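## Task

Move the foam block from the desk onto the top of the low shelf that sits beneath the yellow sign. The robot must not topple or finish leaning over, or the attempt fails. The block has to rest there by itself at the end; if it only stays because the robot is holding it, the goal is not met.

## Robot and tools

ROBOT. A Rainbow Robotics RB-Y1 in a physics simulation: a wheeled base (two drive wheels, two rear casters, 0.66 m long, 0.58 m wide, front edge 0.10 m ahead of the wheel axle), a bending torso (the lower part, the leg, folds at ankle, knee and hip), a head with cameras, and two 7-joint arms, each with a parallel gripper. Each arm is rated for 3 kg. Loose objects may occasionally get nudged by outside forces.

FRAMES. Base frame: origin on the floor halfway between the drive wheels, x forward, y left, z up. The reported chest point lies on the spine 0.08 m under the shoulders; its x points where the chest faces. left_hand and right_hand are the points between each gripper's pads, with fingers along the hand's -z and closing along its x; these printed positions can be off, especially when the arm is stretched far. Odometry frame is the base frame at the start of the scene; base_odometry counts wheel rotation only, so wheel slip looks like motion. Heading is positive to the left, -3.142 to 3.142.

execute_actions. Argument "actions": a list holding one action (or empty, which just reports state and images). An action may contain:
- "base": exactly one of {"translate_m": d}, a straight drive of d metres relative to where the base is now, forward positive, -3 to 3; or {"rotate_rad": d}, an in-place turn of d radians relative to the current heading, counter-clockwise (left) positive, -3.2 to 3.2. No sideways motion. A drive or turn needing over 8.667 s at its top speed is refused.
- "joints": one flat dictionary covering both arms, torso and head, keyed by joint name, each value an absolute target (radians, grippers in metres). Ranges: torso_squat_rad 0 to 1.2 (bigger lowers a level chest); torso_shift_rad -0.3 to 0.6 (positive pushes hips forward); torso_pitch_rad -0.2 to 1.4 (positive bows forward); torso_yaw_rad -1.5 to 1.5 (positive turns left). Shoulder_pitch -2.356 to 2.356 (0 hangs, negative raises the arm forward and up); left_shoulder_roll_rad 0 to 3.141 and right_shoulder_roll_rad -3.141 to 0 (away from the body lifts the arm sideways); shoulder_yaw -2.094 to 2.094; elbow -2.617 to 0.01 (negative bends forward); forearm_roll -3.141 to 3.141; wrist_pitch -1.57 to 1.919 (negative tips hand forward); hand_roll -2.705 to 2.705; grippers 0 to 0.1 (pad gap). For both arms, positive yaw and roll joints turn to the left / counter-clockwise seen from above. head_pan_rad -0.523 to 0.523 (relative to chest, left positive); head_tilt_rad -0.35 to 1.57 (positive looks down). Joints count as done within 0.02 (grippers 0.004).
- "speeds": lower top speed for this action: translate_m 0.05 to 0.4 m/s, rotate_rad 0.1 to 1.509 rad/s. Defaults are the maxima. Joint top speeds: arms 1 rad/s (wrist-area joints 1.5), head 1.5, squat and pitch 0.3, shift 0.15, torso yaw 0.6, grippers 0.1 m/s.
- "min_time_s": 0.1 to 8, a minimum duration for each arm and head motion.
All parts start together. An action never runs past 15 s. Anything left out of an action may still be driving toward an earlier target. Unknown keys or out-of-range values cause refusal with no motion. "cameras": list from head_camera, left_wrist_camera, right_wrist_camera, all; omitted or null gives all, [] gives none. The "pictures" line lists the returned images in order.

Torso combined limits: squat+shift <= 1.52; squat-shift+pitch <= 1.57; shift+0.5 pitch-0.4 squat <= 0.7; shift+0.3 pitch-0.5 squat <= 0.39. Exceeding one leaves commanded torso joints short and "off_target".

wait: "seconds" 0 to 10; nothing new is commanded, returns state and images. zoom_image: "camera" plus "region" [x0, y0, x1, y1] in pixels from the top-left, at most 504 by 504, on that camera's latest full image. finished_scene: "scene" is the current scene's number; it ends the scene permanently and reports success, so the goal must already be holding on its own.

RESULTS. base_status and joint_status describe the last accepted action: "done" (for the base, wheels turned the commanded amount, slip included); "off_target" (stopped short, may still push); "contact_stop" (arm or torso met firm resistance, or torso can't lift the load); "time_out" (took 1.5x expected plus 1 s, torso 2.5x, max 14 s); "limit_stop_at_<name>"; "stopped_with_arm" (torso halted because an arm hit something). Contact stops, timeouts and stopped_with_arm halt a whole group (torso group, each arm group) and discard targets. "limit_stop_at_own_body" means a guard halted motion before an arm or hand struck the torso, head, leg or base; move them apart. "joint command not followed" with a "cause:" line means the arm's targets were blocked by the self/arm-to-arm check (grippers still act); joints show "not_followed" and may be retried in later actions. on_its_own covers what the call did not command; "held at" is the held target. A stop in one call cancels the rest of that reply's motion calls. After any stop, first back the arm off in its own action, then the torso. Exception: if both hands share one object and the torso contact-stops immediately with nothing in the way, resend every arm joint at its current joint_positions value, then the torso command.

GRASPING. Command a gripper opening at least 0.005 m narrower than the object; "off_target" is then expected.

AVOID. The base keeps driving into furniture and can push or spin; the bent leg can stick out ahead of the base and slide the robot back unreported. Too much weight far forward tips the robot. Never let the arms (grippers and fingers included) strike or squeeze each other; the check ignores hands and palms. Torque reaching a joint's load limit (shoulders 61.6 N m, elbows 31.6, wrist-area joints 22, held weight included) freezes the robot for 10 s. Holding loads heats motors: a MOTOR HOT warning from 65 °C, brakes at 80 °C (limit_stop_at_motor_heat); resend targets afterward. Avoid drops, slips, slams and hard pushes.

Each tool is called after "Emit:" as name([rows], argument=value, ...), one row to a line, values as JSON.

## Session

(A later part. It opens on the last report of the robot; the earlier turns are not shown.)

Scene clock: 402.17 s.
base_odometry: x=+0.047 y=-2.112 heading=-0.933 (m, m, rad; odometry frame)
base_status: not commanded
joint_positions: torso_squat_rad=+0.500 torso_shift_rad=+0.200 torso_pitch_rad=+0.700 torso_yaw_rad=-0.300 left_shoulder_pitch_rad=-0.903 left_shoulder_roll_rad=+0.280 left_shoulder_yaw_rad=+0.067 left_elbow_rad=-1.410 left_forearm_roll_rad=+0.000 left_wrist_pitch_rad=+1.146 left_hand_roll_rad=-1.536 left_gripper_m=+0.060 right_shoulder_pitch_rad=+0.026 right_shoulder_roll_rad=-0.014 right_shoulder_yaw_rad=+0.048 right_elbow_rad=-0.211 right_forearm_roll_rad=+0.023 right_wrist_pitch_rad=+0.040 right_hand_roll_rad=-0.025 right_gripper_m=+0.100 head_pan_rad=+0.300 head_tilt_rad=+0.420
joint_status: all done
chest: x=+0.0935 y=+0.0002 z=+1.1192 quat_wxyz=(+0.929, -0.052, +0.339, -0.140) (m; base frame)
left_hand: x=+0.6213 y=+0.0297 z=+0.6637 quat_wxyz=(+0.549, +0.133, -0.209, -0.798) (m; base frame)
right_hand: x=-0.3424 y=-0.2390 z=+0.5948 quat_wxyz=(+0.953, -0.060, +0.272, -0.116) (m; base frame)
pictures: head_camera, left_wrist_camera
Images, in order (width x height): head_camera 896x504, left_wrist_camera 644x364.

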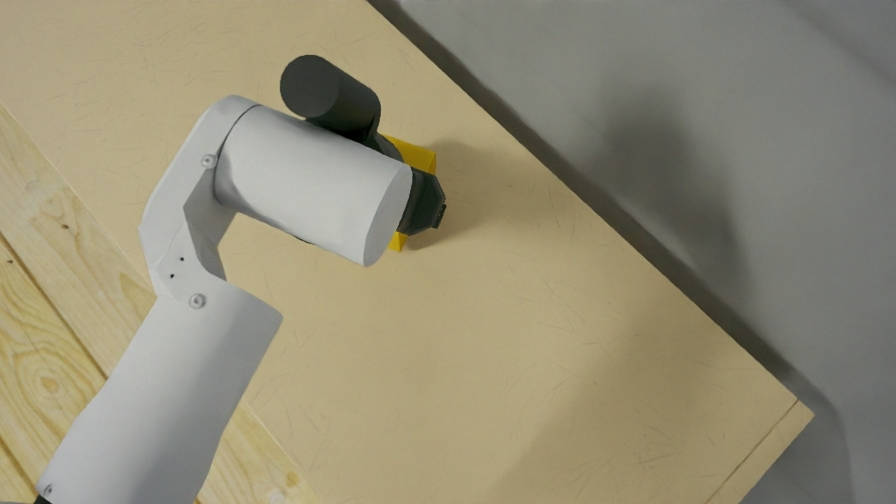

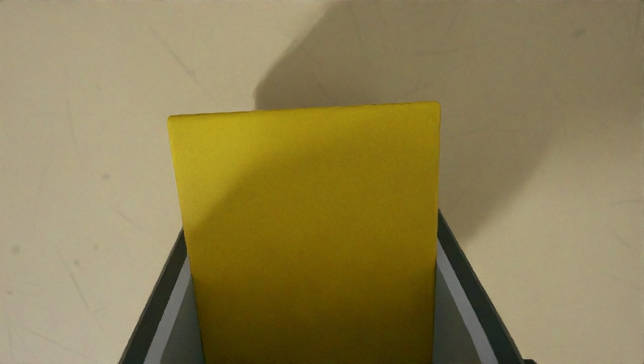

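Emit:
zoom_image(camera="left_wrist_camera", region=[0, 100, 200, 300])

Emit:
zoom_image(camera="left_wrist_camera", region=[484, 0, 644, 100])

Region (0, 100, 200, 300) of left_wrist_camera's 644x364 image, scaled by 2.520, with more detail than that image has.

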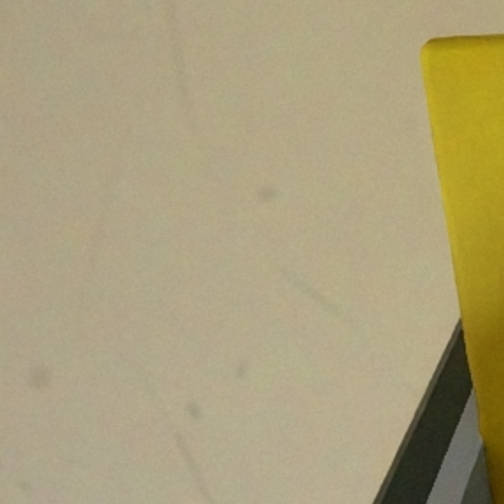

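Region (484, 0, 644, 100) of left_wrist_camera's 644x364 image, scaled by 3.150, with more detail than that image has; it fills the top 315 rows of this view, and the rest is white.

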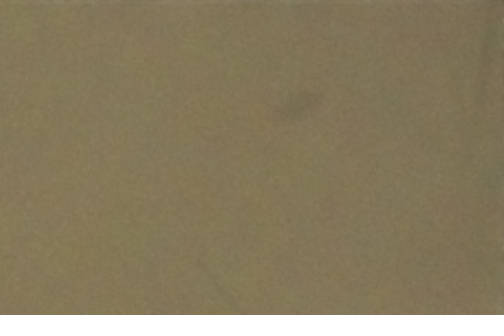

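Emit:
execute_actions([
  {"joints": {"left_shoulder_pitch_rad": -0.903, "left_shoulder_roll_rad": 0.280, "left_shoulder_yaw_rad": 0.067, "left_elbow_rad": -1.36, "left_forearm_roll_rad": 0, "left_wrist_pitch_rad": 1.096, "left_hand_roll_rad": -1.536}, "min_time_s": 0.5},
], cameras=["head_camera", "left_wrist_camera"])

Scene clock: 422.73 s.
base_odometry: x=+0.047 y=-2.111 heading=-0.933 (m, m, rad; odometry frame)
base_status: not commanded
joint_positions: torso_squat_rad=+0.500 torso_shift_rad=+0.199 torso_pitch_rad=+0.699 torso_yaw_rad=-0.300 left_shoulder_pitch_rad=-0.904 left_shoulder_roll_rad=+0.280 left_shoulder_yaw_rad=+0.067 left_elbow_rad=-1.362 left_forearm_roll_rad=+0.000 left_wrist_pitch_rad=+1.096 left_hand_roll_rad=-1.536 left_gripper_m=+0.060 right_shoulder_pitch_rad=+0.026 right_shoulder_roll_rad=-0.014 right_shoulder_yaw_rad=+0.048 right_elbow_rad=-0.211 right_forearm_roll_rad=+0.023 right_wrist_pitch_rad=+0.040 right_hand_roll_rad=-0.025 right_gripper_m=+0.100 head_pan_rad=+0.300 head_tilt_rad=+0.420
joint_status: all done
chest: x=+0.0927 y=+0.0002 z=+1.1195 quat_wxyz=(+0.929, -0.051, +0.338, -0.140) (m; base frame)
left_hand: x=+0.6210 y=+0.0297 z=+0.6530 quat_wxyz=(+0.549, +0.134, -0.210, -0.798) (m; base frame)
right_hand: x=-0.3424 y=-0.2390 z=+0.5945 quat_wxyz=(+0.954, -0.060, +0.271, -0.116) (m; base frame)
pictures: head_camera, left_wrist_camera
Images, in order (width x height): head_camera 896x504, left_wrist_camera 644x364.

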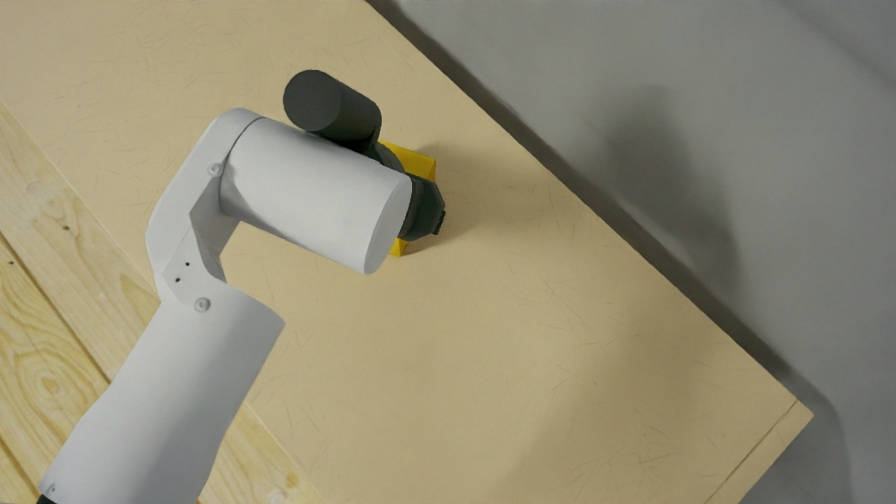

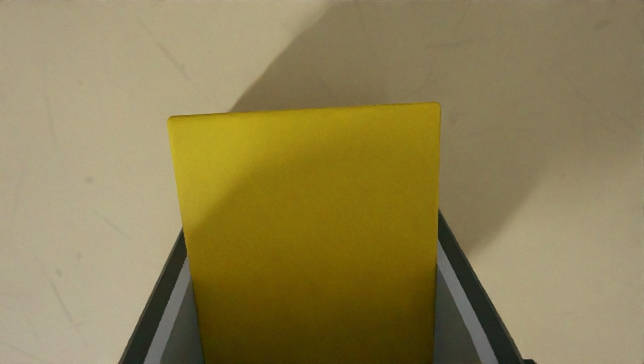

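Slight deflections in the torso/elbow readings show the block has touched down. Releasing.

Emit:
execute_actions([
  {"joints": {"left_gripper_m": 0.085}},
], cameras=["head_camera", "left_wrist_camera"])

Scene clock: 425.80 s.
base_odometry: x=+0.047 y=-2.111 heading=-0.933 (m, m, rad; odometry frame)
base_status: not commanded
joint_positions: torso_squat_rad=+0.500 torso_shift_rad=+0.200 torso_pitch_rad=+0.700 torso_yaw_rad=-0.300 left_shoulder_pitch_rad=-0.903 left_shoulder_roll_rad=+0.280 left_shoulder_yaw_rad=+0.067 left_elbow_rad=-1.360 left_forearm_roll_rad=+0.000 left_wrist_pitch_rad=+1.096 left_hand_roll_rad=-1.536 left_gripper_m=+0.085 right_shoulder_pitch_rad=+0.026 right_shoulder_roll_rad=-0.014 right_shoulder_yaw_rad=+0.048 right_elbow_rad=-0.211 right_forearm_roll_rad=+0.023 right_wrist_pitch_rad=+0.040 right_hand_roll_rad=-0.025 right_gripper_m=+0.100 head_pan_rad=+0.300 head_tilt_rad=+0.420
joint_status: all done
chest: x=+0.0934 y=+0.0002 z=+1.1192 quat_wxyz=(+0.929, -0.051, +0.339, -0.140) (m; base frame)
left_hand: x=+0.6206 y=+0.0300 z=+0.6512 quat_wxyz=(+0.549, +0.133, -0.209, -0.798) (m; base frame)
right_hand: x=-0.3423 y=-0.2390 z=+0.5947 quat_wxyz=(+0.953, -0.060, +0.272, -0.116) (m; base frame)
pictures: head_camera, left_wrist_camera
Images, in order (width x height): head_camera 896x504, left_wrist_camera 644x364.

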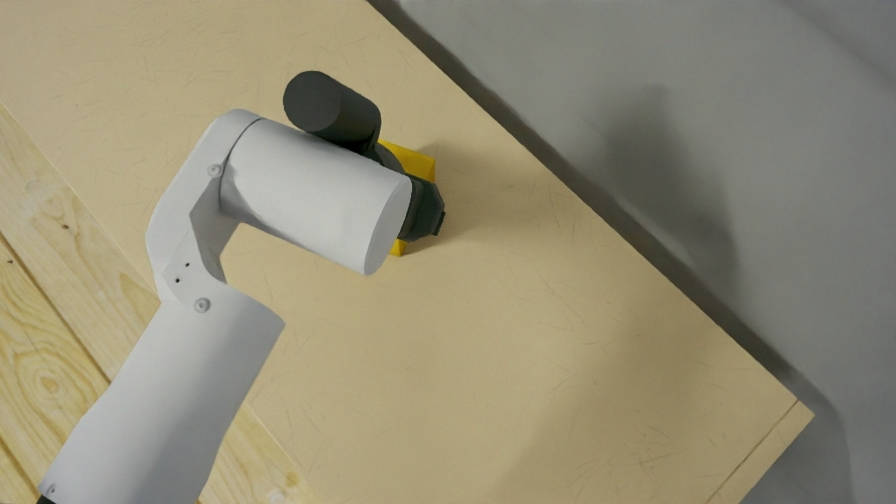

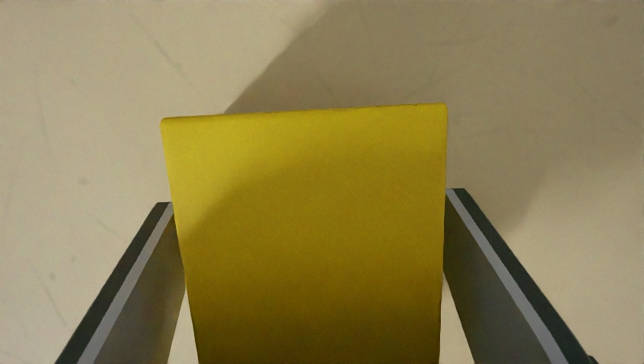

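Emit:
execute_actions([
  {"joints": {"left_shoulder_pitch_rad": -0.903, "left_shoulder_roll_rad": 0.280, "left_shoulder_yaw_rad": 0.067, "left_elbow_rad": -1.6, "left_forearm_roll_rad": 0, "left_wrist_pitch_rad": 1.336, "left_hand_roll_rad": -1.536, "torso_pitch_rad": 0.0, "torso_shift_rad": 0.05, "torso_squat_rad": 0.5, "torso_yaw_rad": -0.3, "head_tilt_rad": 0.8, "head_pan_rad": 0.3}},
])

Scene clock: 450.10 s.
base_odometry: x=+0.047 y=-2.111 heading=-0.933 (m, m, rad; odometry frame)
base_status: not commanded
joint_positions: torso_squat_rad=+0.500 torso_shift_rad=+0.050 torso_pitch_rad=+0.000 torso_yaw_rad=-0.300 left_shoulder_pitch_rad=-0.903 left_shoulder_roll_rad=+0.280 left_shoulder_yaw_rad=+0.067 left_elbow_rad=-1.600 left_forearm_roll_rad=+0.000 left_wrist_pitch_rad=+1.336 left_hand_roll_rad=-1.536 left_gripper_m=+0.085 right_shoulder_pitch_rad=+0.026 right_shoulder_roll_rad=-0.014 right_shoulder_yaw_rad=+0.048 right_elbow_rad=-0.211 right_forearm_roll_rad=+0.023 right_wrist_pitch_rad=+0.040 right_hand_roll_rad=-0.025 right_gripper_m=+0.100 head_pan_rad=+0.300 head_tilt_rad=+0.800
joint_status: all done
chest: x=-0.1973 y=+0.0002 z=+1.2035 quat_wxyz=(+0.989, +0.000, +0.000, -0.149) (m; base frame)
left_hand: x=+0.4667 y=+0.0308 z=+1.2311 quat_wxyz=(+0.444, +0.399, -0.385, -0.704) (m; base frame)
right_hand: x=-0.1927 y=-0.2390 z=+0.5216 quat_wxyz=(+0.989, -0.016, -0.072, -0.130) (m; base frame)
pictures: head_camera, left_wrist_camera, right_wrist_camera
Images, in order (width x height): head_camera 896x504, left_wrist_camera 644x364, right_wrist_camera 644x364.

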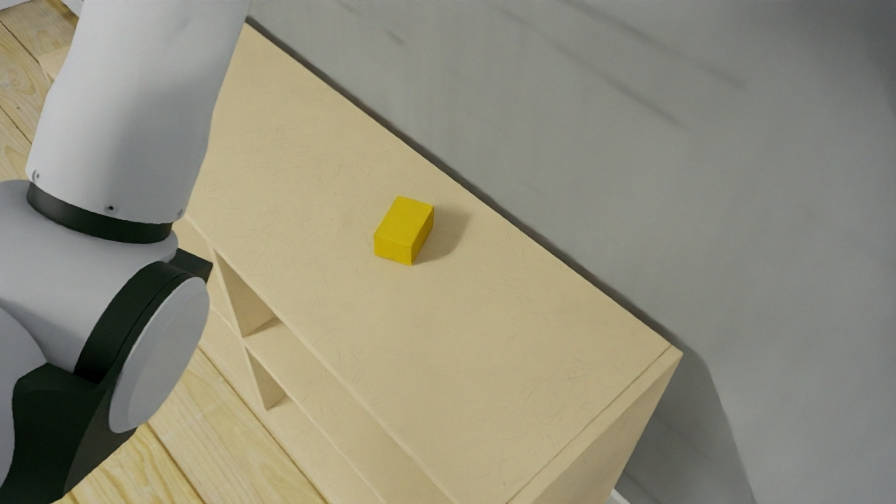

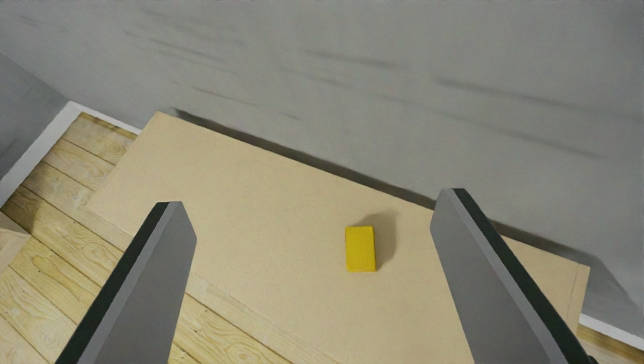

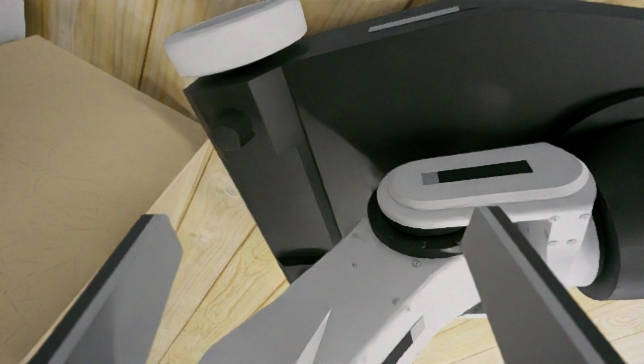

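Emit:
zoom_image(camera="right_wrist_camera", region=[100, 20, 320, 240])

Region (100, 20, 320, 240) of right_wrist_camera's 644x364 image, scaled by 2.291, with more detail than that image has.

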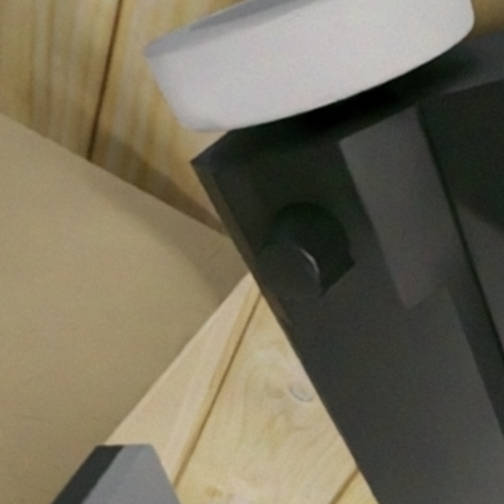

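Emit:
finished_scene(scene=2)

The scene is finished: the task was done.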